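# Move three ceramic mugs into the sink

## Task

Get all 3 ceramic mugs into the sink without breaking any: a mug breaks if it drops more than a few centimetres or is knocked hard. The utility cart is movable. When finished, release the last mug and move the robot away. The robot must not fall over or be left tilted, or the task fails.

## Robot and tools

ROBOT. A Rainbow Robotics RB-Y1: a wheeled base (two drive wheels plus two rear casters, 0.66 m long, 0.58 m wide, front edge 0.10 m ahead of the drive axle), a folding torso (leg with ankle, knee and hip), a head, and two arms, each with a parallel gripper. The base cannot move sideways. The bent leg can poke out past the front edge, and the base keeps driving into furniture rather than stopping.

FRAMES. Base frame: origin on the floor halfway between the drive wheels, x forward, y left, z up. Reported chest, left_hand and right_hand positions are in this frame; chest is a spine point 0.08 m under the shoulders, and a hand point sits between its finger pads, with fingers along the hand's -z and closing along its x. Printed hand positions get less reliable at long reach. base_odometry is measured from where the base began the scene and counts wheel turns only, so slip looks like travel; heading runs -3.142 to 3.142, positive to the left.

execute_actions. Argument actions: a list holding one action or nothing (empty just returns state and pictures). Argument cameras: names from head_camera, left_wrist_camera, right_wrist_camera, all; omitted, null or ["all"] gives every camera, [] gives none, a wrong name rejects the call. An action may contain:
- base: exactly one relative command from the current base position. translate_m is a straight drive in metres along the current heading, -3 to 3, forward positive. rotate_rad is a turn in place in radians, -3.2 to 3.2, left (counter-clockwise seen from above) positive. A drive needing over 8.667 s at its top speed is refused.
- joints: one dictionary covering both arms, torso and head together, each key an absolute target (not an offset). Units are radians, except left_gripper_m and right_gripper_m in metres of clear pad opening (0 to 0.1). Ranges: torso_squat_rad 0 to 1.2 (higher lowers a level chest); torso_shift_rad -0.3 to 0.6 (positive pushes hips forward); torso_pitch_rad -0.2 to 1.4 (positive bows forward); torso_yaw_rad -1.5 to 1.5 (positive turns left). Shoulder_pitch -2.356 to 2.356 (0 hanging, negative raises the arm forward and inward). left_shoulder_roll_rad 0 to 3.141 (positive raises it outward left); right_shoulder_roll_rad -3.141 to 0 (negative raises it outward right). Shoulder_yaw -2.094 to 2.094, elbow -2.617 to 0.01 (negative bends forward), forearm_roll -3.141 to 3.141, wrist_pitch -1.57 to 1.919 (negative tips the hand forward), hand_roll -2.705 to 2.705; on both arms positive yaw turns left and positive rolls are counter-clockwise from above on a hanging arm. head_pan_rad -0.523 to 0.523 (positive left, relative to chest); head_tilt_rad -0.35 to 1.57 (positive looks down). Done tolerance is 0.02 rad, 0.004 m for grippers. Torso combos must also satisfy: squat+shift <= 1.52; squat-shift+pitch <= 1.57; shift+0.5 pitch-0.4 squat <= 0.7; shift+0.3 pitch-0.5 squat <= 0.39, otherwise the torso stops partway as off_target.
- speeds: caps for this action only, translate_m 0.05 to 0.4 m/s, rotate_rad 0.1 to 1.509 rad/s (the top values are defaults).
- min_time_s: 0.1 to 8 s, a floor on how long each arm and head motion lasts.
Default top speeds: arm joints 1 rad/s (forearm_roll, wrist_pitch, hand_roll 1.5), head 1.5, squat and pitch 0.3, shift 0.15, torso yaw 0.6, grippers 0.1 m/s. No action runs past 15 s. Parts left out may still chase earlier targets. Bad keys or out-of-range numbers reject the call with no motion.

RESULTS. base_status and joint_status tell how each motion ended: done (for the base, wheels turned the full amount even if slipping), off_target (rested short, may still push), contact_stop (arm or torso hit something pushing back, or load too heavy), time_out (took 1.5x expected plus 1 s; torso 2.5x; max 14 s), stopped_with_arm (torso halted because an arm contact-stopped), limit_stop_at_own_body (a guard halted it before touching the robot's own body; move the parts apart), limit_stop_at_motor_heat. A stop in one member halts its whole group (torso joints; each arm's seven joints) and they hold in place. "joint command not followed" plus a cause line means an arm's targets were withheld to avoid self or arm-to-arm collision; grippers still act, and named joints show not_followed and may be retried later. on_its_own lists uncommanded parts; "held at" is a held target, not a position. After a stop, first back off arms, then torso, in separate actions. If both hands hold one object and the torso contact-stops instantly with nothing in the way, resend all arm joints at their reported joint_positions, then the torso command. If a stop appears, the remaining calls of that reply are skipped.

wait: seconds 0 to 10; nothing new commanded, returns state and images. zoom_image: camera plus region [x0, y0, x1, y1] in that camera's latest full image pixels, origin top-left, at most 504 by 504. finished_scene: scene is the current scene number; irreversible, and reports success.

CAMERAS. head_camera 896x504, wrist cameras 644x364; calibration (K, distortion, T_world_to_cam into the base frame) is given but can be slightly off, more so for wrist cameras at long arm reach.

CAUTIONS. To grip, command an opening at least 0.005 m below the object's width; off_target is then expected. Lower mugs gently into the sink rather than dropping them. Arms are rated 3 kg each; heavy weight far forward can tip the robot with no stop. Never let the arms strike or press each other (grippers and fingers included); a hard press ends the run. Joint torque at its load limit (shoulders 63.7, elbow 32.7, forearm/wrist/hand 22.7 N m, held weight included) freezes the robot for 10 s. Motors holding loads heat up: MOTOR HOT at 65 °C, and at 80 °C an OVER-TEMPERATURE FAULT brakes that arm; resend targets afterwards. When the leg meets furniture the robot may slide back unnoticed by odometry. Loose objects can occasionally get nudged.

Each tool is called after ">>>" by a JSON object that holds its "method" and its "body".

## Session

>>> {"method": "execute_actions", "body": {"actions": []}}

Scene clock: 0.00 s.
base_odometry: x=+0.000 y=+0.000 heading=+0.000 (m, m, rad; odometry frame)
base_status: not commanded
joint_positions: torso_squat_rad=+0.350 torso_shift_rad=+0.000 torso_pitch_rad=+0.000 torso_yaw_rad=+0.000 left_shoulder_pitch_rad=+0.004 left_shoulder_roll_rad=+0.047 left_shoulder_yaw_rad=+0.025 left_elbow_rad=-0.230 left_forearm_roll_rad=-0.020 left_wrist_pitch_rad=+0.034 left_hand_roll_rad=-0.019 left_gripper_m=+0.099 right_shoulder_pitch_rad=+0.007 right_shoulder_roll_rad=-0.032 right_shoulder_yaw_rad=+0.017 right_elbow_rad=-0.222 right_forearm_roll_rad=-0.007 right_wrist_pitch_rad=-0.035 right_hand_roll_rad=-0.006 right_gripper_m=+0.099 head_pan_rad=+0.000 head_tilt_rad=+0.401
joint_status: not commanded
chest: x=-0.2278 y=+0.0003 z=+1.2474 quat_wxyz=(+1.000, +0.000, +0.000, +0.000) (m; base frame)
left_hand: x=-0.1268 y=+0.2589 z=+0.5695 quat_wxyz=(+0.995, +0.027, -0.095, -0.009) (m; base frame)
right_hand: x=-0.1174 y=-0.2421 z=+0.5714 quat_wxyz=(+0.992, -0.014, -0.125, +0.003) (m; base frame)
pictures: head_camera, left_wrist_camera, right_wrist_camera
camera_calibration (this result's frames):
head_camera: T_world_to_cam=[[0.00875497, -0.998327, 0.0571608, -0.0817368], [-0.39625, -0.055947, -0.916436, 1.30839], [0.918101, -0.0146266, -0.396077, 0.709679], [0, 0, 0, 1]] pos_world=[-0.132389, 0.00198096, 1.48482]
left_wrist_camera: T_world_to_cam=[[0.986526, 0.0134707, 0.163048, 0.0238965], [-0.0896843, -0.788992, 0.607822, -0.126419], [0.136831, -0.614256, -0.777153, 0.709407], [0, 0, 0, 1]] pos_world=[-0.131981, 0.335692, 0.624262]
right_wrist_camera: T_world_to_cam=[[-0.965602, 0.026967, -0.258623, 0.0447422], [-0.129909, 0.811552, 0.569655, -0.106258], [0.225248, 0.583657, -0.780133, 0.700565], [0, 0, 0, 1]] pos_world=[-0.128401, -0.323863, 0.618636]
Images, in order (width x height): head_camera 896x504, left_wrist_camera 644x364, right_wrist_camera 644x364.

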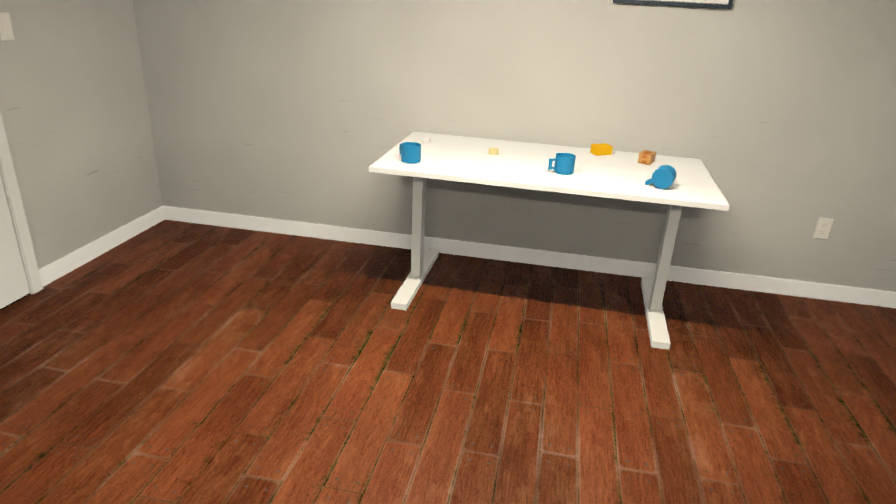

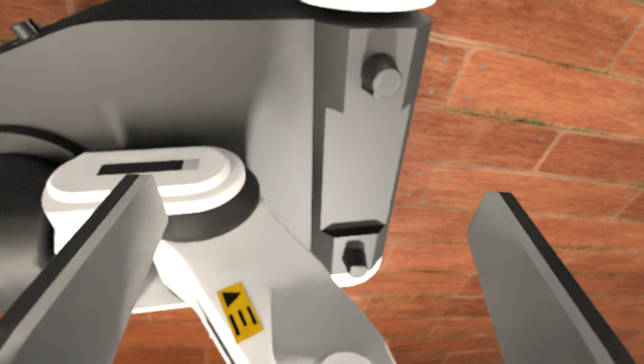

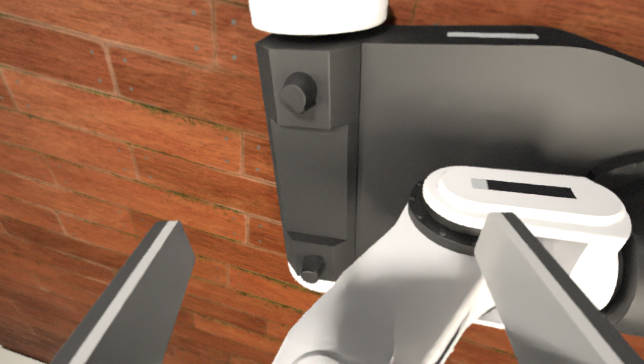

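>>> {"method": "zoom_image", "body": {"camera": "head_camera", "region": [360, 110, 740, 230]}}

>>> {"method": "zoom_image", "body": {"camera": "head_camera", "region": [630, 150, 700, 200]}}

Region (360, 110, 740, 230) of head_camera's 896x504 image, scaled by 1.326, with more detail than that image has; it fills the top 159 rows of this view, and the rest is white.

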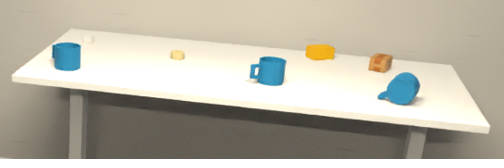

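Region (630, 150, 700, 200) of head_camera's 896x504 image, scaled by 7.200, with more detail than that image has; it fills the top 360 rows of this view, and the rest is white.

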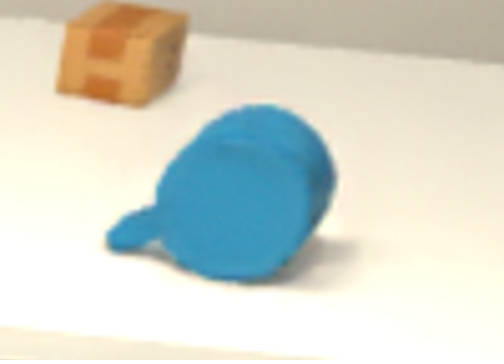

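>>> {"method": "execute_actions", "body": {"actions": [{"base":{"rotate_rad":-0.286},"joints":{"torso_pitch_rad":0.45,"torso_squat_rad":0.05,"head_tilt_rad":0.0,"left_shoulder_pitch_rad":-1.092,"left_shoulder_roll_rad":0.183,"left_shoulder_yaw_rad":0.308,"left_elbow_rad":-1.22,"left_forearm_roll_rad":0,"left_wrist_pitch_rad":1.0,"left_hand_roll_rad":-1.57,"right_shoulder_pitch_rad":-1.092,"right_shoulder_roll_rad":-0.183,"right_shoulder_yaw_rad":-0.308,"right_elbow_rad":-1.22,"right_forearm_roll_rad":0,"right_wrist_pitch_rad":1.0,"right_hand_roll_rad":1.57},"min_time_s":1.6}], "cameras": ["head_camera"]}}

>>> {"method": "execute_actions", "body": {"actions": [{"base":{"translate_m":2.25},"joints":{"head_tilt_rad":0.7,"left_wrist_pitch_rad":1.836,"right_wrist_pitch_rad":1.836,"left_gripper_m":0.1,"right_gripper_m":0.1},"min_time_s":2}]}}

Scene clock: 70.77 s.
base_odometry: x=+0.000 y=+0.000 heading=-0.285 (m, m, rad; odometry frame)
base_status: done
joint_positions: torso_squat_rad=+0.050 torso_shift_rad=+0.000 torso_pitch_rad=+0.450 torso_yaw_rad=+0.000 left_shoulder_pitch_rad=-1.092 left_shoulder_roll_rad=+0.183 left_shoulder_yaw_rad=+0.308 left_elbow_rad=-1.220 left_forearm_roll_rad=+0.000 left_wrist_pitch_rad=+1.000 left_hand_roll_rad=-1.570 left_gripper_m=+0.099 right_shoulder_pitch_rad=-1.092 right_shoulder_roll_rad=-0.183 right_shoulder_yaw_rad=-0.308 right_elbow_rad=-1.220 right_forearm_roll_rad=+0.000 right_wrist_pitch_rad=+1.000 right_hand_roll_rad=+1.570 right_gripper_m=+0.099 head_pan_rad=+0.000 head_tilt_rad=+0.000
joint_status: all done
chest: x=-0.0931 y=+0.0003 z=+1.2582 quat_wxyz=(+0.975, +0.000, +0.223, +0.000) (m; base frame)
left_hand: x=+0.5531 y=+0.2196 z=+1.0058 quat_wxyz=(+0.646, +0.287, -0.287, -0.646) (m; base frame)
right_hand: x=+0.5526 y=-0.2199 z=+1.0056 quat_wxyz=(+0.646, -0.287, -0.287, +0.646) (m; base frame)
pictures: head_camera
camera_calibration (this result's frames):
head_camera: T_world_to_cam=[[0.0114256, -0.998304, 0.0570901, -0.0824901], [-0.441213, -0.0562685, -0.895636, 1.34917], [0.897329, -0.0149557, -0.441108, 0.565361], [0, 0, 0, 1]] pos_world=[0.0888996, 0.00202099, 1.46246]
Images, in order (width x height): head_camera 896x504.

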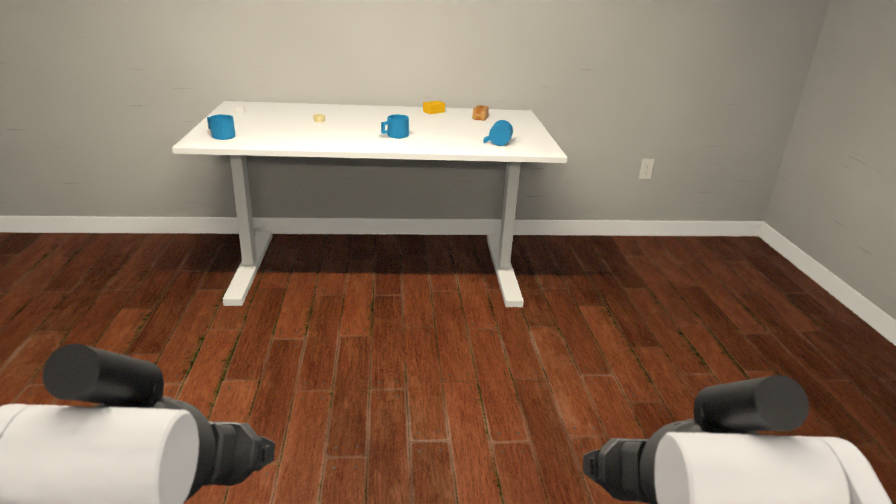

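Scene clock: 77.97 s.
base_odometry: x=+2.159 y=-0.633 heading=-0.285 (m, m, rad; odometry frame)
base_status: done
joint_positions: torso_squat_rad=+0.050 torso_shift_rad=+0.000 torso_pitch_rad=+0.450 torso_yaw_rad=+0.000 left_shoulder_pitch_rad=-1.092 left_shoulder_roll_rad=+0.183 left_shoulder_yaw_rad=+0.308 left_elbow_rad=-1.220 left_forearm_roll_rad=+0.000 left_wrist_pitch_rad=+1.836 left_hand_roll_rad=-1.570 left_gripper_m=+0.099 right_shoulder_pitch_rad=-1.092 right_shoulder_roll_rad=-0.183 right_shoulder_yaw_rad=-0.308 right_elbow_rad=-1.220 right_forearm_roll_rad=+0.000 right_wrist_pitch_rad=+1.836 right_hand_roll_rad=+1.570 right_gripper_m=+0.099 head_pan_rad=+0.000 head_tilt_rad=+0.700
joint_status: all done
chest: x=-0.0931 y=+0.0003 z=+1.2582 quat_wxyz=(+0.975, +0.000, +0.223, +0.000) (m; base frame)
left_hand: x=+0.3819 y=+0.2199 z=+0.9297 quat_wxyz=(+0.707, +0.000, +0.000, -0.707) (m; base frame)
right_hand: x=+0.3815 y=-0.2199 z=+0.9296 quat_wxyz=(+0.707, +0.000, +0.000, +0.707) (m; base frame)
pictures: head_camera, left_wrist_camera, right_wrist_camera
camera_calibration (this result's frames):
head_camera: T_world_to_cam=[[0.045034, -0.998346, 0.0357273, -0.052427], [-0.914445, -0.0555952, -0.400874, 0.648705], [0.402198, -0.0146177, -0.915436, 1.24993], [0, 0, 0, 1]] pos_world=[0.0928477, 0.00199568, 1.40615]
left_wrist_camera: T_world_to_cam=[[0.0351368, -0.998959, -0.0290898, 0.228416], [-0.755452, -0.0456051, 0.653615, -0.282228], [-0.654261, -0.000989974, -0.756268, 1.04355], [0, 0, 0, 1]] pos_world=[0.461522, 0.216341, 0.980319]
right_wrist_camera: T_world_to_cam=[[-0.0370211, -0.999261, -0.0103293, -0.192303], [-0.79516, 0.0231958, 0.605956, -0.216808], [-0.605268, 0.0306466, -0.795431, 1.06409], [0, 0, 0, 1]] pos_world=[0.464545, -0.219743, 0.975802]
Images, in order (width x height): head_camera 896x504, left_wrist_camera 644x364, right_wrist_camera 644x364.

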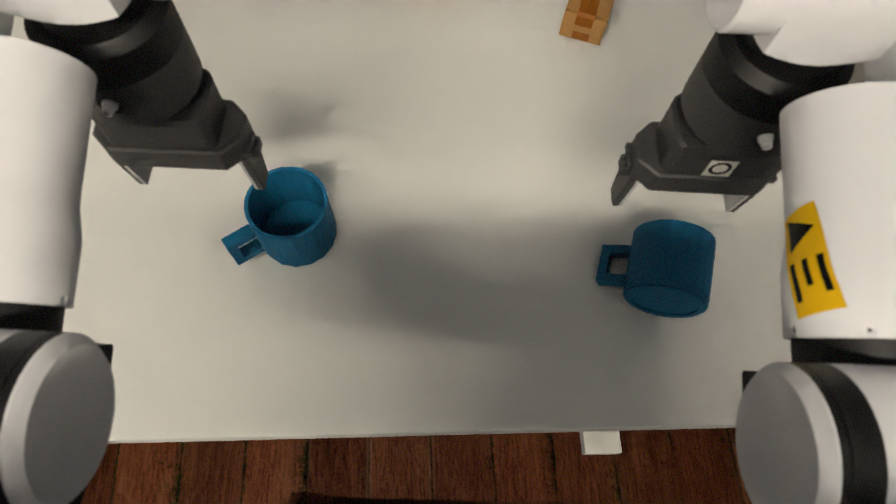

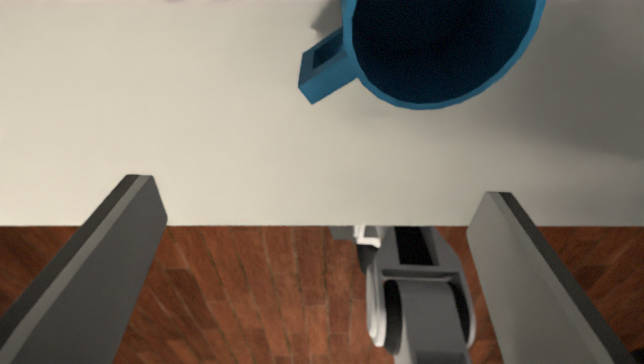

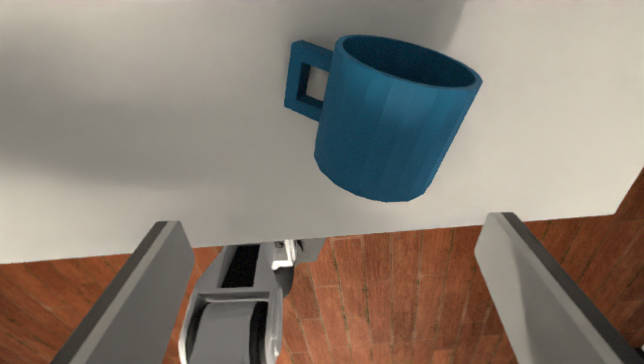

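>>> {"method": "execute_actions", "body": {"actions": []}}

Scene clock: 126.03 s.
base_odometry: x=+2.159 y=-0.633 heading=-0.285 (m, m, rad; odometry frame)
base_status: done
joint_positions: torso_squat_rad=+0.050 torso_shift_rad=+0.000 torso_pitch_rad=+0.450 torso_yaw_rad=+0.000 left_shoulder_pitch_rad=-1.092 left_shoulder_roll_rad=+0.183 left_shoulder_yaw_rad=+0.308 left_elbow_rad=-1.220 left_forearm_roll_rad=+0.000 left_wrist_pitch_rad=+1.836 left_hand_roll_rad=-1.570 left_gripper_m=+0.099 right_shoulder_pitch_rad=-1.092 right_shoulder_roll_rad=-0.183 right_shoulder_yaw_rad=-0.308 right_elbow_rad=-1.220 right_forearm_roll_rad=+0.000 right_wrist_pitch_rad=+1.836 right_hand_roll_rad=+1.570 right_gripper_m=+0.099 head_pan_rad=+0.000 head_tilt_rad=+0.700
joint_status: all done
chest: x=-0.0931 y=+0.0003 z=+1.2582 quat_wxyz=(+0.975, +0.000, +0.223, +0.000) (m; base frame)
left_hand: x=+0.3819 y=+0.2199 z=+0.9297 quat_wxyz=(+0.707, +0.000, +0.000, -0.707) (m; base frame)
right_hand: x=+0.3815 y=-0.2199 z=+0.9296 quat_wxyz=(+0.707, +0.000, +0.000, +0.707) (m; base frame)
pictures: head_camera, left_wrist_camera, right_wrist_camera
camera_calibration (this result's frames):
head_camera: T_world_to_cam=[[0.0450341, -0.998346, 0.0357275, -0.0524271], [-0.914444, -0.0555954, -0.400876, 0.648706], [0.402199, -0.0146178, -0.915436, 1.24993], [0, 0, 0, 1]] pos_world=[0.0928465, 0.00199576, 1.40615]
left_wrist_camera: T_world_to_cam=[[0.0351367, -0.998959, -0.0290896, 0.228416], [-0.755453, -0.045605, 0.653614, -0.282228], [-0.654261, -0.000990032, -0.756269, 1.04355], [0, 0, 0, 1]] pos_world=[0.461521, 0.21634, 0.98032]
right_wrist_camera: T_world_to_cam=[[-0.0370212, -0.999261, -0.0103289, -0.192304], [-0.795161, 0.0231961, 0.605955, -0.216808], [-0.605268, 0.0306463, -0.795432, 1.06409], [0, 0, 0, 1]] pos_world=[0.464544, -0.219743, 0.975803]
Images, in order (width x height): head_camera 896x504, left_wrist_camera 644x364, right_wrist_camera 644x364.

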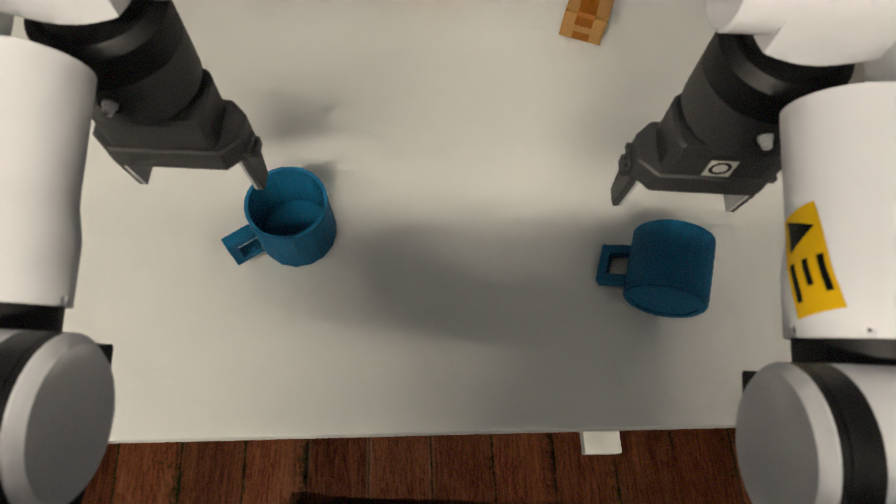

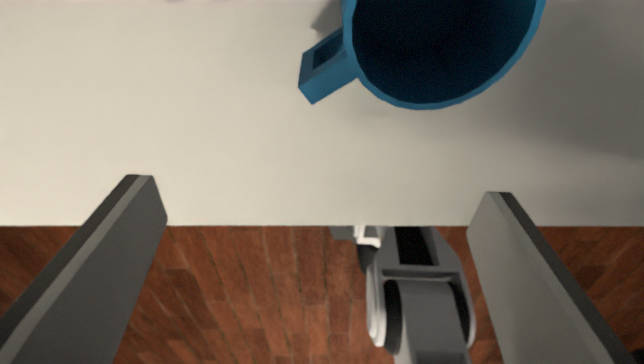

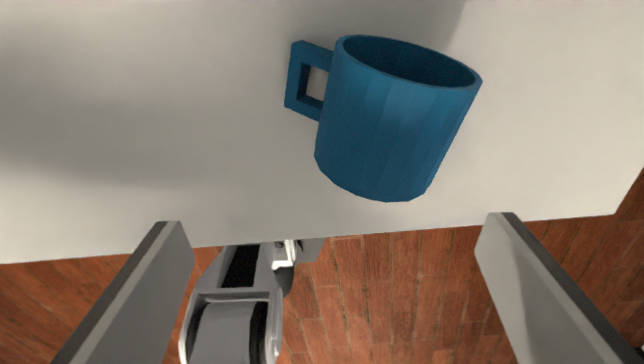

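>>> {"method": "execute_actions", "body": {"actions": [{"joints":{"left_shoulder_pitch_rad":-1.342,"left_shoulder_roll_rad":0.18,"left_shoulder_yaw_rad":0.2685,"left_elbow_rad":-0.559,"left_wrist_pitch_rad":1.411,"right_shoulder_pitch_rad":-0.997,"right_shoulder_roll_rad":-0.2015,"right_shoulder_yaw_rad":-0.369,"right_elbow_rad":-1.127,"right_wrist_pitch_rad":1.66,"right_hand_roll_rad":1.47}}]}}

Scene clock: 206.70 s.
base_odometry: x=+2.159 y=-0.633 heading=-0.285 (m, m, rad; odometry frame)
base_status: not commanded
joint_positions: torso_squat_rad=+0.050 torso_shift_rad=+0.000 torso_pitch_rad=+0.450 torso_yaw_rad=+0.000 left_shoulder_pitch_rad=-1.342 left_shoulder_roll_rad=+0.180 left_shoulder_yaw_rad=+0.269 left_elbow_rad=-0.559 left_forearm_roll_rad=+0.000 left_wrist_pitch_rad=+1.411 left_hand_roll_rad=-1.570 left_gripper_m=+0.099 right_shoulder_pitch_rad=-0.997 right_shoulder_roll_rad=-0.201 right_shoulder_yaw_rad=-0.369 right_elbow_rad=-1.127 right_forearm_roll_rad=+0.000 right_wrist_pitch_rad=+1.660 right_hand_roll_rad=+1.470 right_gripper_m=+0.099 head_pan_rad=+0.000 head_tilt_rad=+0.700
joint_status: all done
chest: x=-0.0932 y=+0.0003 z=+1.2582 quat_wxyz=(+0.975, +0.000, +0.223, +0.000) (m; base frame)
left_hand: x=+0.4149 y=+0.1683 z=+0.8700 quat_wxyz=(+0.668, +0.000, +0.000, -0.744) (m; base frame)
right_hand: x=+0.3647 y=-0.2580 z=+0.8699 quat_wxyz=(+0.771, +0.000, +0.000, +0.637) (m; base frame)
pictures: head_camera, left_wrist_camera, right_wrist_camera
camera_calibration (this result's frames):
head_camera: T_world_to_cam=[[0.045042, -0.998348, 0.0356784, -0.0524015], [-0.914424, -0.0555837, -0.400924, 0.648749], [0.402244, -0.0145667, -0.915416, 1.24992], [0, 0, 0, 1]] pos_world=[0.0928163, 0.00195217, 1.40617]
left_wrist_camera: T_world_to_cam=[[-0.0729731, -0.996919, -0.0287529, 0.218181], [-0.75565, 0.0364512, 0.65396, -0.234689], [-0.650897, 0.0694487, -0.755982, 1.00642], [0, 0, 0, 1]] pos_world=[0.493654, 0.156169, 0.920586]
right_wrist_camera: T_world_to_cam=[[-0.224971, -0.974305, -0.0108955, -0.156082], [-0.776762, 0.172584, 0.605686, -0.161083], [-0.588242, 0.144725, -0.795629, 1.03101], [0, 0, 0, 1]] pos_world=[0.446246, -0.273484, 0.916166]
Images, in order (width x height): head_camera 896x504, left_wrist_camera 644x364, right_wrist_camera 644x364.

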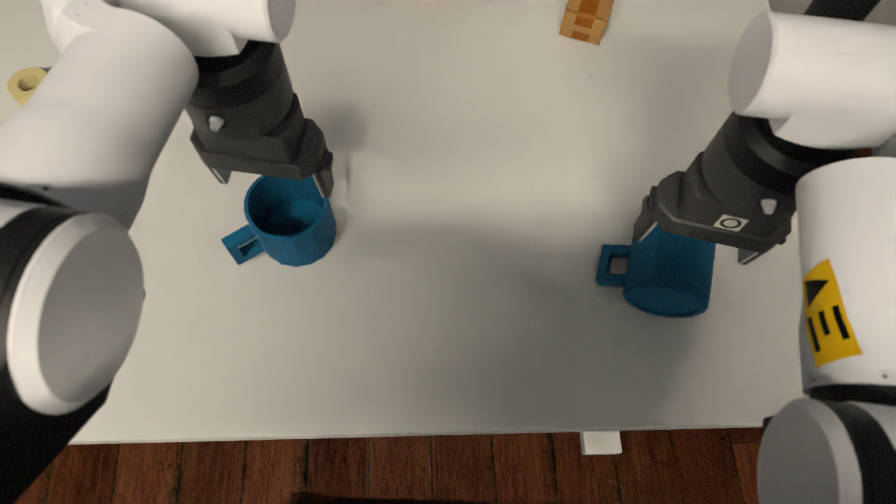

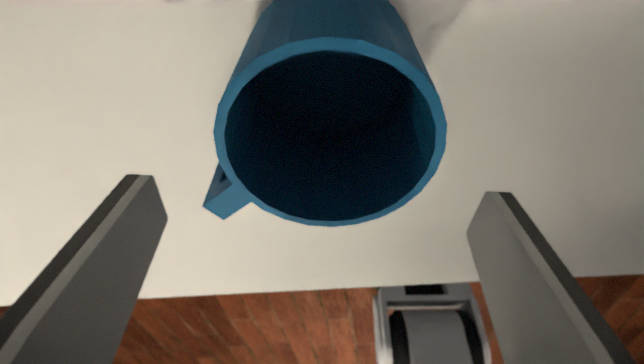

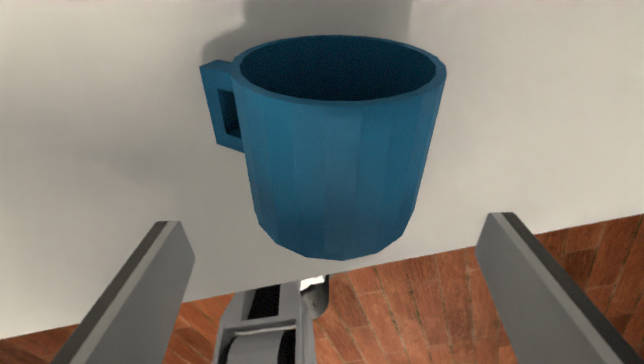

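>>> {"method": "execute_actions", "body": {"actions": [{"joints":{"left_shoulder_roll_rad":0.176,"right_shoulder_roll_rad":-0.205,"torso_squat_rad":0.495}}]}}

Scene clock: 243.53 s.
base_odometry: x=+2.159 y=-0.633 heading=-0.285 (m, m, rad; odometry frame)
base_status: not commanded
joint_positions: torso_squat_rad=+0.495 torso_shift_rad=+0.000 torso_pitch_rad=+0.450 torso_yaw_rad=+0.000 left_shoulder_pitch_rad=-1.342 left_shoulder_roll_rad=+0.176 left_shoulder_yaw_rad=+0.269 left_elbow_rad=-0.559 left_forearm_roll_rad=+0.000 left_wrist_pitch_rad=+1.411 left_hand_roll_rad=-1.570 left_gripper_m=+0.099 right_shoulder_pitch_rad=-0.997 right_shoulder_roll_rad=-0.205 right_shoulder_yaw_rad=-0.369 right_elbow_rad=-1.127 right_forearm_roll_rad=+0.000 right_wrist_pitch_rad=+1.660 right_hand_roll_rad=+1.470 right_gripper_m=+0.099 head_pan_rad=+0.000 head_tilt_rad=+0.700
joint_status: all done
chest: x=-0.0933 y=+0.0002 z=+1.1751 quat_wxyz=(+0.975, +0.000, +0.223, +0.000) (m; base frame)
left_hand: x=+0.4141 y=+0.1658 z=+0.7865 quat_wxyz=(+0.667, -0.001, -0.001, -0.745) (m; base frame)
right_hand: x=+0.3653 y=-0.2600 z=+0.7877 quat_wxyz=(+0.772, -0.002, +0.000, +0.636) (m; base frame)
pictures: head_camera, left_wrist_camera, right_wrist_camera
camera_calibration (this result's frames):
head_camera: T_world_to_cam=[[0.0450245, -0.998348, 0.0356979, -0.0494916], [-0.914323, -0.0555791, -0.401154, 0.615564], [0.402475, -0.0145777, -0.915315, 1.17381], [0, 0, 0, 1]] pos_world=[0.0926231, 0.00191413, 1.32311]
left_wrist_camera: T_world_to_cam=[[-0.0759141, -0.996767, -0.0263147, 0.212497], [-0.754855, 0.0402069, 0.654658, -0.182124], [-0.651484, 0.0695615, -0.755467, 0.942802], [0, 0, 0, 1]] pos_world=[0.492874, 0.15355, 0.837077]
right_wrist_camera: T_world_to_cam=[[-0.226547, -0.973963, -0.00850058, -0.160074], [-0.777686, 0.175624, 0.603623, -0.107713], [-0.586414, 0.14336, -0.797224, 0.966509], [0, 0, 0, 1]] pos_world=[0.446743, -0.275548, 0.834182]
Images, in order (width x height): head_camera 896x504, left_wrist_camera 644x364, right_wrist_camera 644x364.

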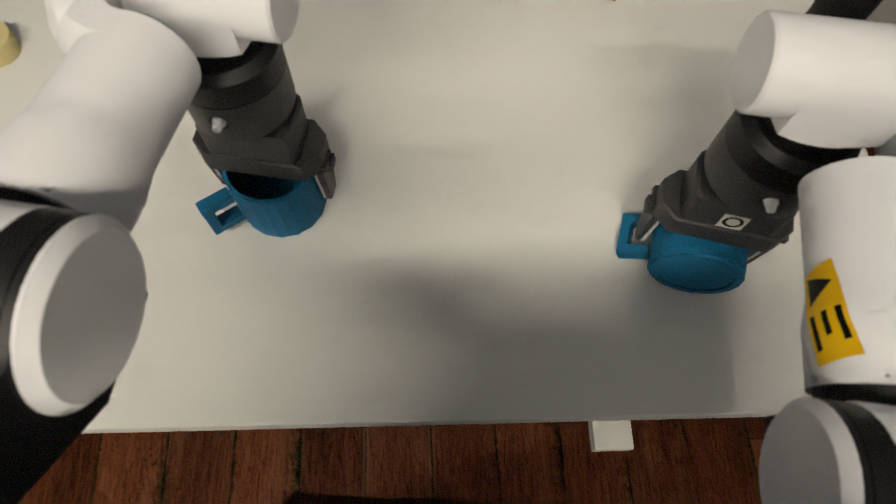

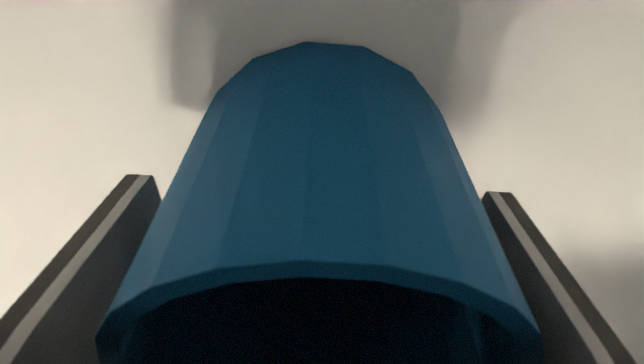

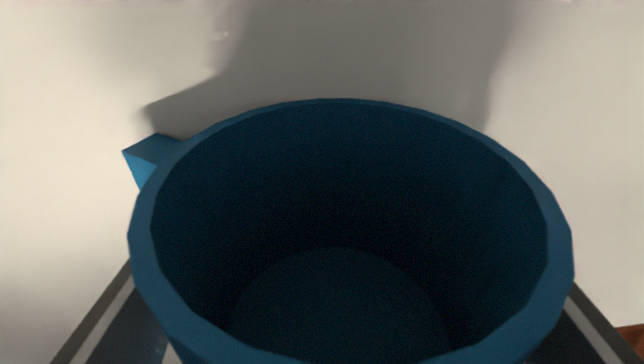

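>>> {"method": "execute_actions", "body": {"actions": [{"joints":{"left_gripper_m":0.075,"right_gripper_m":0.075}}], "cameras": ["head_camera"]}}

Scene clock: 248.20 s.
base_odometry: x=+2.159 y=-0.633 heading=-0.285 (m, m, rad; odometry frame)
base_status: not commanded
joint_positions: torso_squat_rad=+0.495 torso_shift_rad=+0.000 torso_pitch_rad=+0.450 torso_yaw_rad=+0.000 left_shoulder_pitch_rad=-1.342 left_shoulder_roll_rad=+0.176 left_shoulder_yaw_rad=+0.269 left_elbow_rad=-0.559 left_forearm_roll_rad=+0.000 left_wrist_pitch_rad=+1.411 left_hand_roll_rad=-1.570 left_gripper_m=+0.089 right_shoulder_pitch_rad=-0.997 right_shoulder_roll_rad=-0.205 right_shoulder_yaw_rad=-0.369 right_elbow_rad=-1.127 right_forearm_roll_rad=+0.000 right_wrist_pitch_rad=+1.660 right_hand_roll_rad=+1.470 right_gripper_m=+0.090 head_pan_rad=+0.000 head_tilt_rad=+0.700
joint_status: left_gripper_m off_target (ended at +0.089, target +0.075); right_gripper_m off_target (ended at +0.090, target +0.075)
chest: x=-0.0933 y=+0.0002 z=+1.1751 quat_wxyz=(+0.975, +0.000, +0.223, +0.000) (m; base frame)
left_hand: x=+0.4141 y=+0.1658 z=+0.7865 quat_wxyz=(+0.667, -0.001, -0.001, -0.745) (m; base frame)
right_hand: x=+0.3653 y=-0.2601 z=+0.7877 quat_wxyz=(+0.772, -0.002, +0.000, +0.636) (m; base frame)
pictures: head_camera
camera_calibration (this result's frames):
head_camera: T_world_to_cam=[[0.0450198, -0.998348, 0.0357003, -0.0494947], [-0.914323, -0.0555758, -0.401154, 0.615564], [0.402475, -0.0145818, -0.915315, 1.17381], [0, 0, 0, 1]] pos_world=[0.092623, 0.00191375, 1.32311]
Images, in order (width x height): head_camera 896x504.

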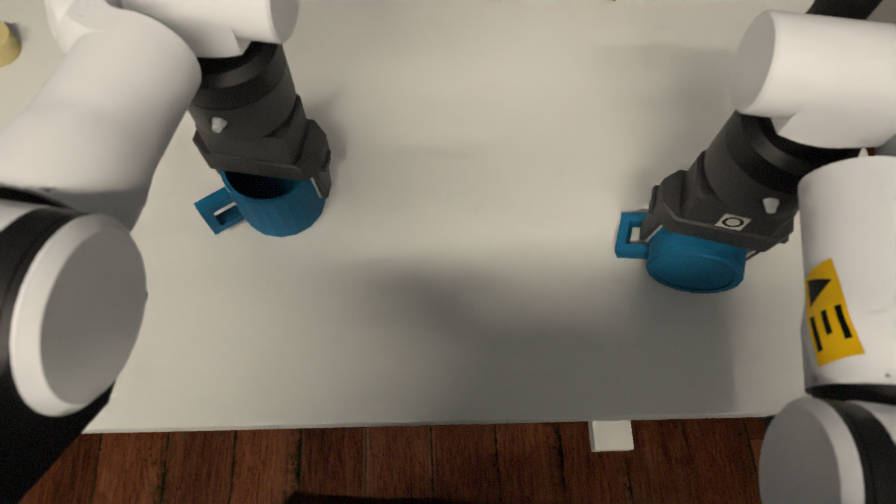

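>>> {"method": "execute_actions", "body": {"actions": [{"joints":{"torso_squat_rad":0.38,"left_gripper_m":0.075,"right_gripper_m":0.075}}], "cameras": ["right_wrist_camera"]}}

>>> {"method": "execute_actions", "body": {"actions": [{"base":{"translate_m":-0.65},"joints":{"torso_squat_rad":0.05,"torso_pitch_rad":0.15,"head_tilt_rad":0.35,"left_gripper_m":0.075,"right_gripper_m":0.075}}]}}

Scene clock: 257.00 s.
base_odometry: x=+2.159 y=-0.633 heading=-0.285 (m, m, rad; odometry frame)
base_status: not commanded
joint_positions: torso_squat_rad=+0.380 torso_shift_rad=+0.000 torso_pitch_rad=+0.450 torso_yaw_rad=+0.000 left_shoulder_pitch_rad=-1.342 left_shoulder_roll_rad=+0.176 left_shoulder_yaw_rad=+0.269 left_elbow_rad=-0.559 left_forearm_roll_rad=+0.000 left_wrist_pitch_rad=+1.411 left_hand_roll_rad=-1.570 left_gripper_m=+0.089 right_shoulder_pitch_rad=-0.997 right_shoulder_roll_rad=-0.205 right_shoulder_yaw_rad=-0.369 right_elbow_rad=-1.127 right_forearm_roll_rad=+0.000 right_wrist_pitch_rad=+1.660 right_hand_roll_rad=+1.470 right_gripper_m=+0.090 head_pan_rad=+0.000 head_tilt_rad=+0.700
joint_status: left_gripper_m off_target (ended at +0.089, target +0.075); right_gripper_m off_target (ended at +0.090, target +0.075); the others done
chest: x=-0.0930 y=+0.0003 z=+1.2091 quat_wxyz=(+0.975, +0.000, +0.223, +0.000) (m; base frame)
left_hand: x=+0.4141 y=+0.1658 z=+0.8201 quat_wxyz=(+0.667, -0.001, +0.000, -0.745) (m; base frame)
right_hand: x=+0.3651 y=-0.2601 z=+0.8213 quat_wxyz=(+0.772, -0.002, +0.001, +0.636) (m; base frame)
pictures: right_wrist_camera
camera_calibration (this result's frames):
right_wrist_camera: T_world_to_cam=[[-0.226697, -0.973931, -0.00814982, -0.160131], [-0.776979, 0.175796, 0.604483, -0.128977], [-0.587292, 0.143367, -0.796576, 0.992976], [0, 0, 0, 1]] pos_world=[0.446653, -0.275643, 0.867641]
Images, in order (width x height): right_wrist_camera 644x364.

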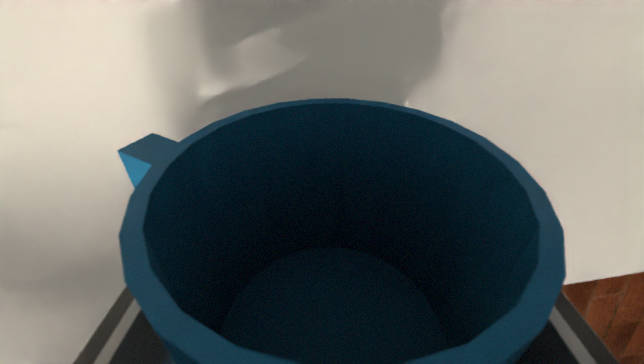

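Scene clock: 260.00 s.
base_odometry: x=+1.535 y=-0.450 heading=-0.284 (m, m, rad; odometry frame)
base_status: done
joint_positions: torso_squat_rad=+0.050 torso_shift_rad=+0.000 torso_pitch_rad=+0.150 torso_yaw_rad=+0.000 left_shoulder_pitch_rad=-1.342 left_shoulder_roll_rad=+0.176 left_shoulder_yaw_rad=+0.269 left_elbow_rad=-0.559 left_forearm_roll_rad=+0.000 left_wrist_pitch_rad=+1.411 left_hand_roll_rad=-1.570 left_gripper_m=+0.089 right_shoulder_pitch_rad=-0.997 right_shoulder_roll_rad=-0.205 right_shoulder_yaw_rad=-0.369 right_elbow_rad=-1.127 right_forearm_roll_rad=+0.000 right_wrist_pitch_rad=+1.660 right_hand_roll_rad=+1.470 right_gripper_m=+0.090 head_pan_rad=+0.000 head_tilt_rad=+0.350
joint_status: left_gripper_m off_target (ended at +0.089, target +0.075); right_gripper_m off_target (ended at +0.090, target +0.075); the others done
chest: x=-0.1814 y=+0.0003 z=+1.2856 quat_wxyz=(+0.997, +0.000, +0.075, +0.000) (m; base frame)
left_hand: x=+0.4179 y=+0.1659 z=+1.0637 quat_wxyz=(+0.659, +0.110, -0.100, -0.737) (m; base frame)
right_hand: x=+0.3708 y=-0.2601 z=+1.0503 quat_wxyz=(+0.763, -0.097, -0.115, +0.629) (m; base frame)
pictures: head_camera, left_wrist_camera, right_wrist_camera
camera_calibration (this result's frames):
head_camera: T_world_to_cam=[[0.0143304, -0.998325, 0.0560535, -0.0818883], [-0.485483, -0.055955, -0.872454, 1.29172], [0.874129, -0.0147104, -0.485471, 0.77942], [0, 0, 0, 1]] pos_world=[-0.0530316, 0.00199277, 1.50994]
left_wrist_camera: T_world_to_cam=[[-0.0645984, -0.996779, -0.0475193, 0.238077], [-0.914222, 0.0400248, 0.403233, -0.0266643], [-0.400032, 0.0694913, -0.913863, 1.21813], [0, 0, 0, 1]] pos_world=[0.478295, 0.153727, 1.13527]
right_wrist_camera: T_world_to_cam=[[-0.214156, -0.97394, -0.0746914, -0.0916906], [-0.920809, 0.175773, 0.34816, 0.0595423], [-0.325958, 0.143337, -0.934455, 1.22666], [0, 0, 0, 1]] pos_world=[0.435033, -0.275594, 1.11868]
Images, in order (width x height): head_camera 896x504, left_wrist_camera 644x364, right_wrist_camera 644x364.

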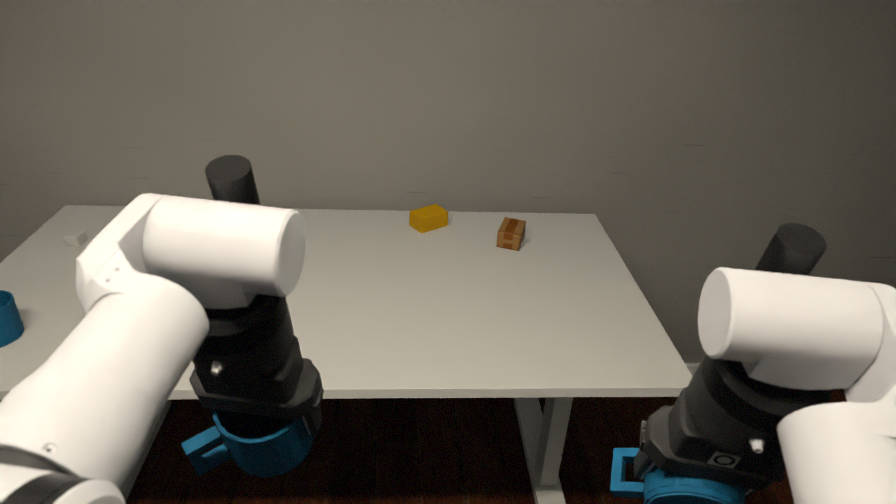

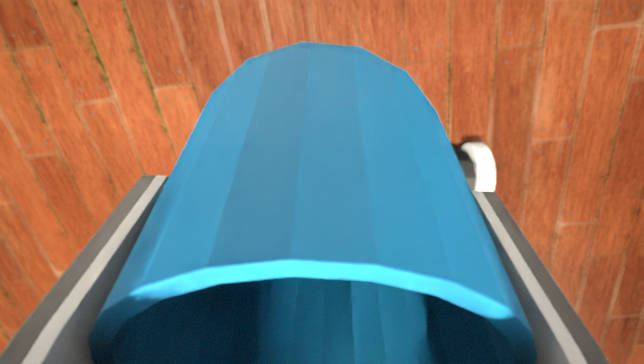

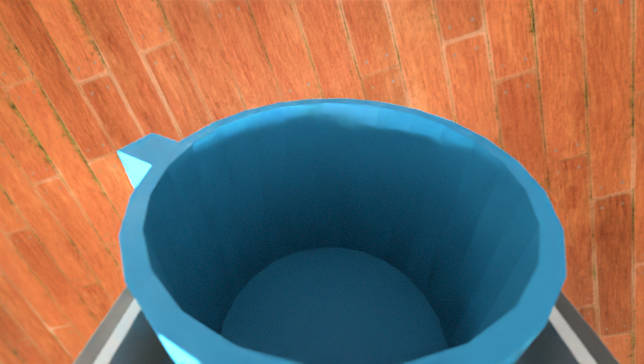

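>>> {"method": "execute_actions", "body": {"actions": [{"base":{"rotate_rad":-2.98},"joints":{"head_tilt_rad":0.2,"left_shoulder_pitch_rad":-1.134,"left_shoulder_roll_rad":0.1125,"left_shoulder_yaw_rad":0.166,"left_elbow_rad":-1.117,"left_wrist_pitch_rad":1.606,"left_hand_roll_rad":-1.2,"right_shoulder_pitch_rad":-1.134,"right_shoulder_roll_rad":-0.1,"right_shoulder_yaw_rad":-0.166,"right_elbow_rad":-1.117,"right_wrist_pitch_rad":1.606,"right_hand_roll_rad":1.45,"left_gripper_m":0.075,"right_gripper_m":0.075},"min_time_s":2}], "cameras": ["head_camera"]}}

Scene clock: 296.60 s.
base_odometry: x=+1.535 y=-0.450 heading=+3.019 (m, m, rad; odometry frame)
base_status: done
joint_positions: torso_squat_rad=+0.050 torso_shift_rad=+0.000 torso_pitch_rad=+0.150 torso_yaw_rad=+0.000 left_shoulder_pitch_rad=-1.134 left_shoulder_roll_rad=+0.113 left_shoulder_yaw_rad=+0.166 left_elbow_rad=-1.117 left_forearm_roll_rad=+0.000 left_wrist_pitch_rad=+1.606 left_hand_roll_rad=-1.200 left_gripper_m=+0.089 right_shoulder_pitch_rad=-1.133 right_shoulder_roll_rad=-0.100 right_shoulder_yaw_rad=-0.166 right_elbow_rad=-1.117 right_forearm_roll_rad=+0.000 right_wrist_pitch_rad=+1.606 right_hand_roll_rad=+1.450 right_gripper_m=+0.090 head_pan_rad=+0.000 head_tilt_rad=+0.200
joint_status: left_gripper_m off_target (ended at +0.089, target +0.075); right_gripper_m off_target (ended at +0.090, target +0.075); the others done
chest: x=-0.1814 y=+0.0003 z=+1.2856 quat_wxyz=(+0.997, +0.000, +0.075, +0.000) (m; base frame)
left_hand: x=+0.4076 y=+0.1500 z=+1.1086 quat_wxyz=(+0.755, +0.141, -0.173, -0.617) (m; base frame)
right_hand: x=+0.4056 y=-0.1429 z=+1.1066 quat_wxyz=(+0.670, -0.157, -0.156, +0.709) (m; base frame)
pictures: head_camera
camera_calibration (this result's frames):
head_camera: T_world_to_cam=[[0.00578576, -0.998318, 0.0576913, -0.0854367], [-0.349661, -0.0560701, -0.935197, 1.40222], [0.936858, -0.0147616, -0.349398, 0.586147], [0, 0, 0, 1]] pos_world=[-0.0583416, 0.00198187, 1.52107]
Images, in order (width x height): head_camera 896x504.

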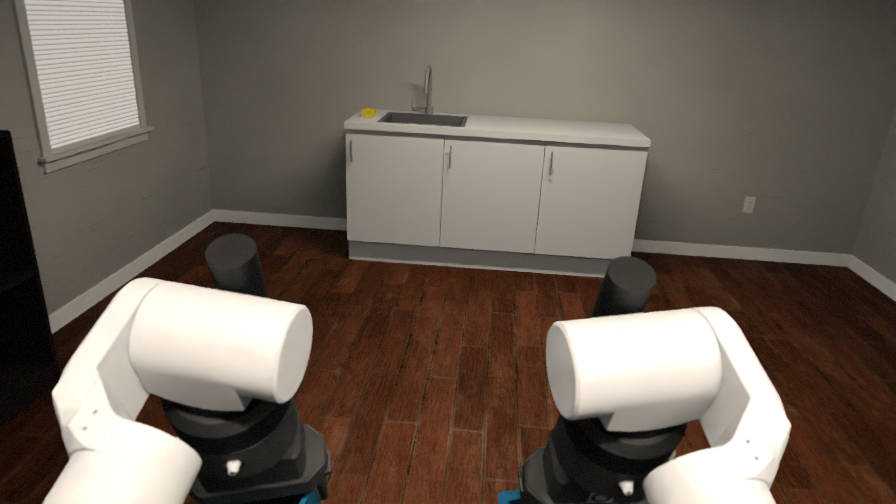

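>>> {"method": "zoom_image", "body": {"camera": "head_camera", "region": [330, 50, 670, 290]}}

Region (330, 50, 670, 290) of head_camera's 896x504 image, scaled by 1.482, with more detail than that image has; it fills the top 356 rows of this view, and the rest is white.

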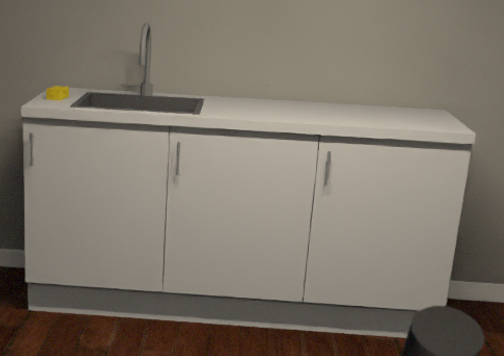

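>>> {"method": "execute_actions", "body": {"actions": [{"base":{"rotate_rad":0.07},"joints":{"left_gripper_m":0.075,"right_gripper_m":0.075}}], "cameras": []}}

>>> {"method": "execute_actions", "body": {"actions": [{"base":{"translate_m":2.9},"joints":{"head_tilt_rad":0.45,"left_gripper_m":0.075,"right_gripper_m":0.075}}], "cameras": ["head_camera"]}}

Scene clock: 327.37 s.
base_odometry: x=+1.535 y=-0.450 heading=+3.089 (m, m, rad; odometry frame)
base_status: done
joint_positions: torso_squat_rad=+0.050 torso_shift_rad=+0.000 torso_pitch_rad=+0.150 torso_yaw_rad=+0.000 left_shoulder_pitch_rad=-1.134 left_shoulder_roll_rad=+0.112 left_shoulder_yaw_rad=+0.166 left_elbow_rad=-1.117 left_forearm_roll_rad=+0.000 left_wrist_pitch_rad=+1.606 left_hand_roll_rad=-1.200 left_gripper_m=+0.089 right_shoulder_pitch_rad=-1.133 right_shoulder_roll_rad=-0.100 right_shoulder_yaw_rad=-0.166 right_elbow_rad=-1.117 right_forearm_roll_rad=+0.000 right_wrist_pitch_rad=+1.606 right_hand_roll_rad=+1.450 right_gripper_m=+0.090 head_pan_rad=+0.000 head_tilt_rad=+0.200
joint_status: left_gripper_m off_target (ended at +0.089, target +0.075); right_gripper_m off_target (ended at +0.090, target +0.075)
chest: x=-0.1814 y=+0.0003 z=+1.2856 quat_wxyz=(+0.997, +0.000, +0.075, +0.000) (m; base frame)
left_hand: x=+0.4076 y=+0.1500 z=+1.1086 quat_wxyz=(+0.755, +0.141, -0.173, -0.617) (m; base frame)
right_hand: x=+0.4056 y=-0.1429 z=+1.1066 quat_wxyz=(+0.670, -0.157, -0.156, +0.709) (m; base frame)
pictures: none
No camera images: the call's "cameras" was empty. Leave "cameras" out to get every camera's image.

Scene clock: 336.00 s.
base_odometry: x=-1.361 y=-0.294 heading=+3.087 (m, m, rad; odometry frame)
base_status: done
joint_positions: torso_squat_rad=+0.050 torso_shift_rad=+0.000 torso_pitch_rad=+0.150 torso_yaw_rad=+0.000 left_shoulder_pitch_rad=-1.134 left_shoulder_roll_rad=+0.112 left_shoulder_yaw_rad=+0.166 left_elbow_rad=-1.117 left_forearm_roll_rad=+0.000 left_wrist_pitch_rad=+1.606 left_hand_roll_rad=-1.200 left_gripper_m=+0.089 right_shoulder_pitch_rad=-1.133 right_shoulder_roll_rad=-0.100 right_shoulder_yaw_rad=-0.166 right_elbow_rad=-1.117 right_forearm_roll_rad=+0.000 right_wrist_pitch_rad=+1.606 right_hand_roll_rad=+1.450 right_gripper_m=+0.090 head_pan_rad=+0.000 head_tilt_rad=+0.450
joint_status: left_gripper_m off_target (ended at +0.089, target +0.075); right_gripper_m off_target (ended at +0.090, target +0.075); the others done
chest: x=-0.1813 y=+0.0003 z=+1.2856 quat_wxyz=(+0.997, +0.000, +0.075, +0.000) (m; base frame)
left_hand: x=+0.4076 y=+0.1500 z=+1.1085 quat_wxyz=(+0.755, +0.141, -0.173, -0.617) (m; base frame)
right_hand: x=+0.4057 y=-0.1428 z=+1.1065 quat_wxyz=(+0.670, -0.157, -0.156, +0.709) (m; base frame)
pictures: head_camera
camera_calibration (this result's frames):
head_camera: T_world_to_cam=[[0.0198553, -0.998331, 0.0542371, -0.0784899], [-0.5703, -0.0558659, -0.819534, 1.20246], [0.821196, -0.0146593, -0.570457, 0.898199], [0, 0, 0, 1]] pos_world=[-0.0502733, 0.00198491, 1.5021]
Images, in order (width x height): head_camera 896x504.

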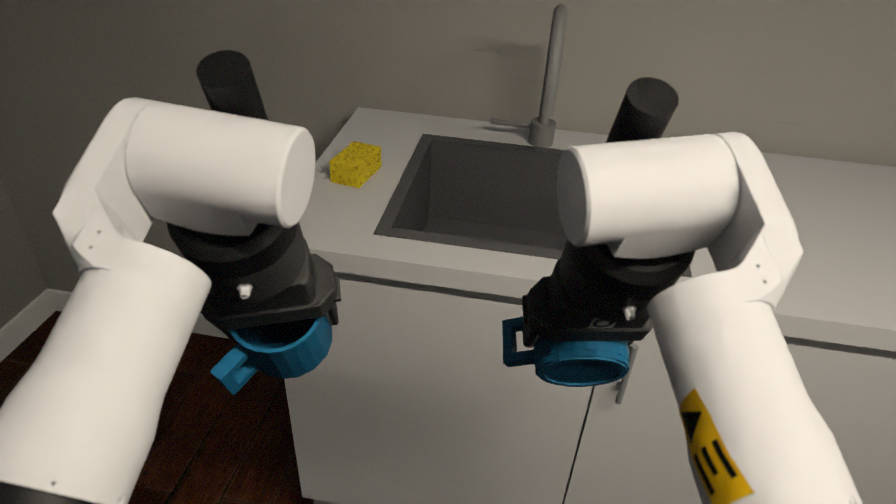

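>>> {"method": "execute_actions", "body": {"actions": [{"base":{"rotate_rad":-0.175},"joints":{"left_gripper_m":0.075,"right_gripper_m":0.075}}], "cameras": ["head_camera"]}}

Scene clock: 355.10 s.
base_odometry: x=-1.361 y=-0.294 heading=+2.913 (m, m, rad; odometry frame)
base_status: done
joint_positions: torso_squat_rad=+0.050 torso_shift_rad=+0.000 torso_pitch_rad=+0.150 torso_yaw_rad=+0.000 left_shoulder_pitch_rad=-1.134 left_shoulder_roll_rad=+0.112 left_shoulder_yaw_rad=+0.166 left_elbow_rad=-1.117 left_forearm_roll_rad=+0.000 left_wrist_pitch_rad=+1.606 left_hand_roll_rad=-1.200 left_gripper_m=+0.089 right_shoulder_pitch_rad=-1.133 right_shoulder_roll_rad=-0.100 right_shoulder_yaw_rad=-0.166 right_elbow_rad=-1.117 right_forearm_roll_rad=+0.000 right_wrist_pitch_rad=+1.606 right_hand_roll_rad=+1.450 right_gripper_m=+0.090 head_pan_rad=+0.000 head_tilt_rad=+0.450
joint_status: left_gripper_m off_target (ended at +0.089, target +0.075); right_gripper_m off_target (ended at +0.090, target +0.075)
chest: x=-0.1813 y=+0.0003 z=+1.2856 quat_wxyz=(+0.997, +0.000, +0.075, +0.000) (m; base frame)
left_hand: x=+0.4076 y=+0.1500 z=+1.1085 quat_wxyz=(+0.755, +0.141, -0.173, -0.617) (m; base frame)
right_hand: x=+0.4057 y=-0.1428 z=+1.1065 quat_wxyz=(+0.670, -0.157, -0.156, +0.709) (m; base frame)
pictures: head_camera
camera_calibration (this result's frames):
head_camera: T_world_to_cam=[[0.0198557, -0.99833, 0.0542404, -0.0784922], [-0.57029, -0.055869, -0.819541, 1.20247], [0.821203, -0.0146602, -0.570447, 0.898196], [0, 0, 0, 1]] pos_world=[-0.0502869, 0.00198728, 1.5021]
Images, in order (width x height): head_camera 896x504.

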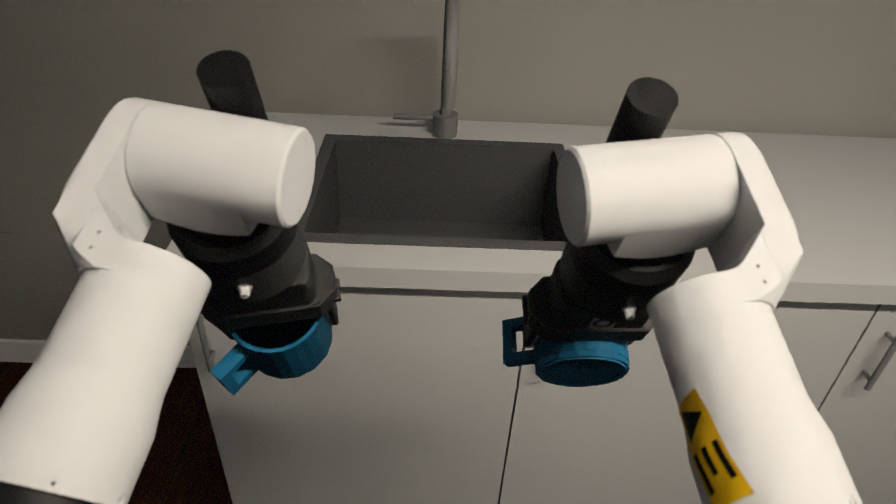

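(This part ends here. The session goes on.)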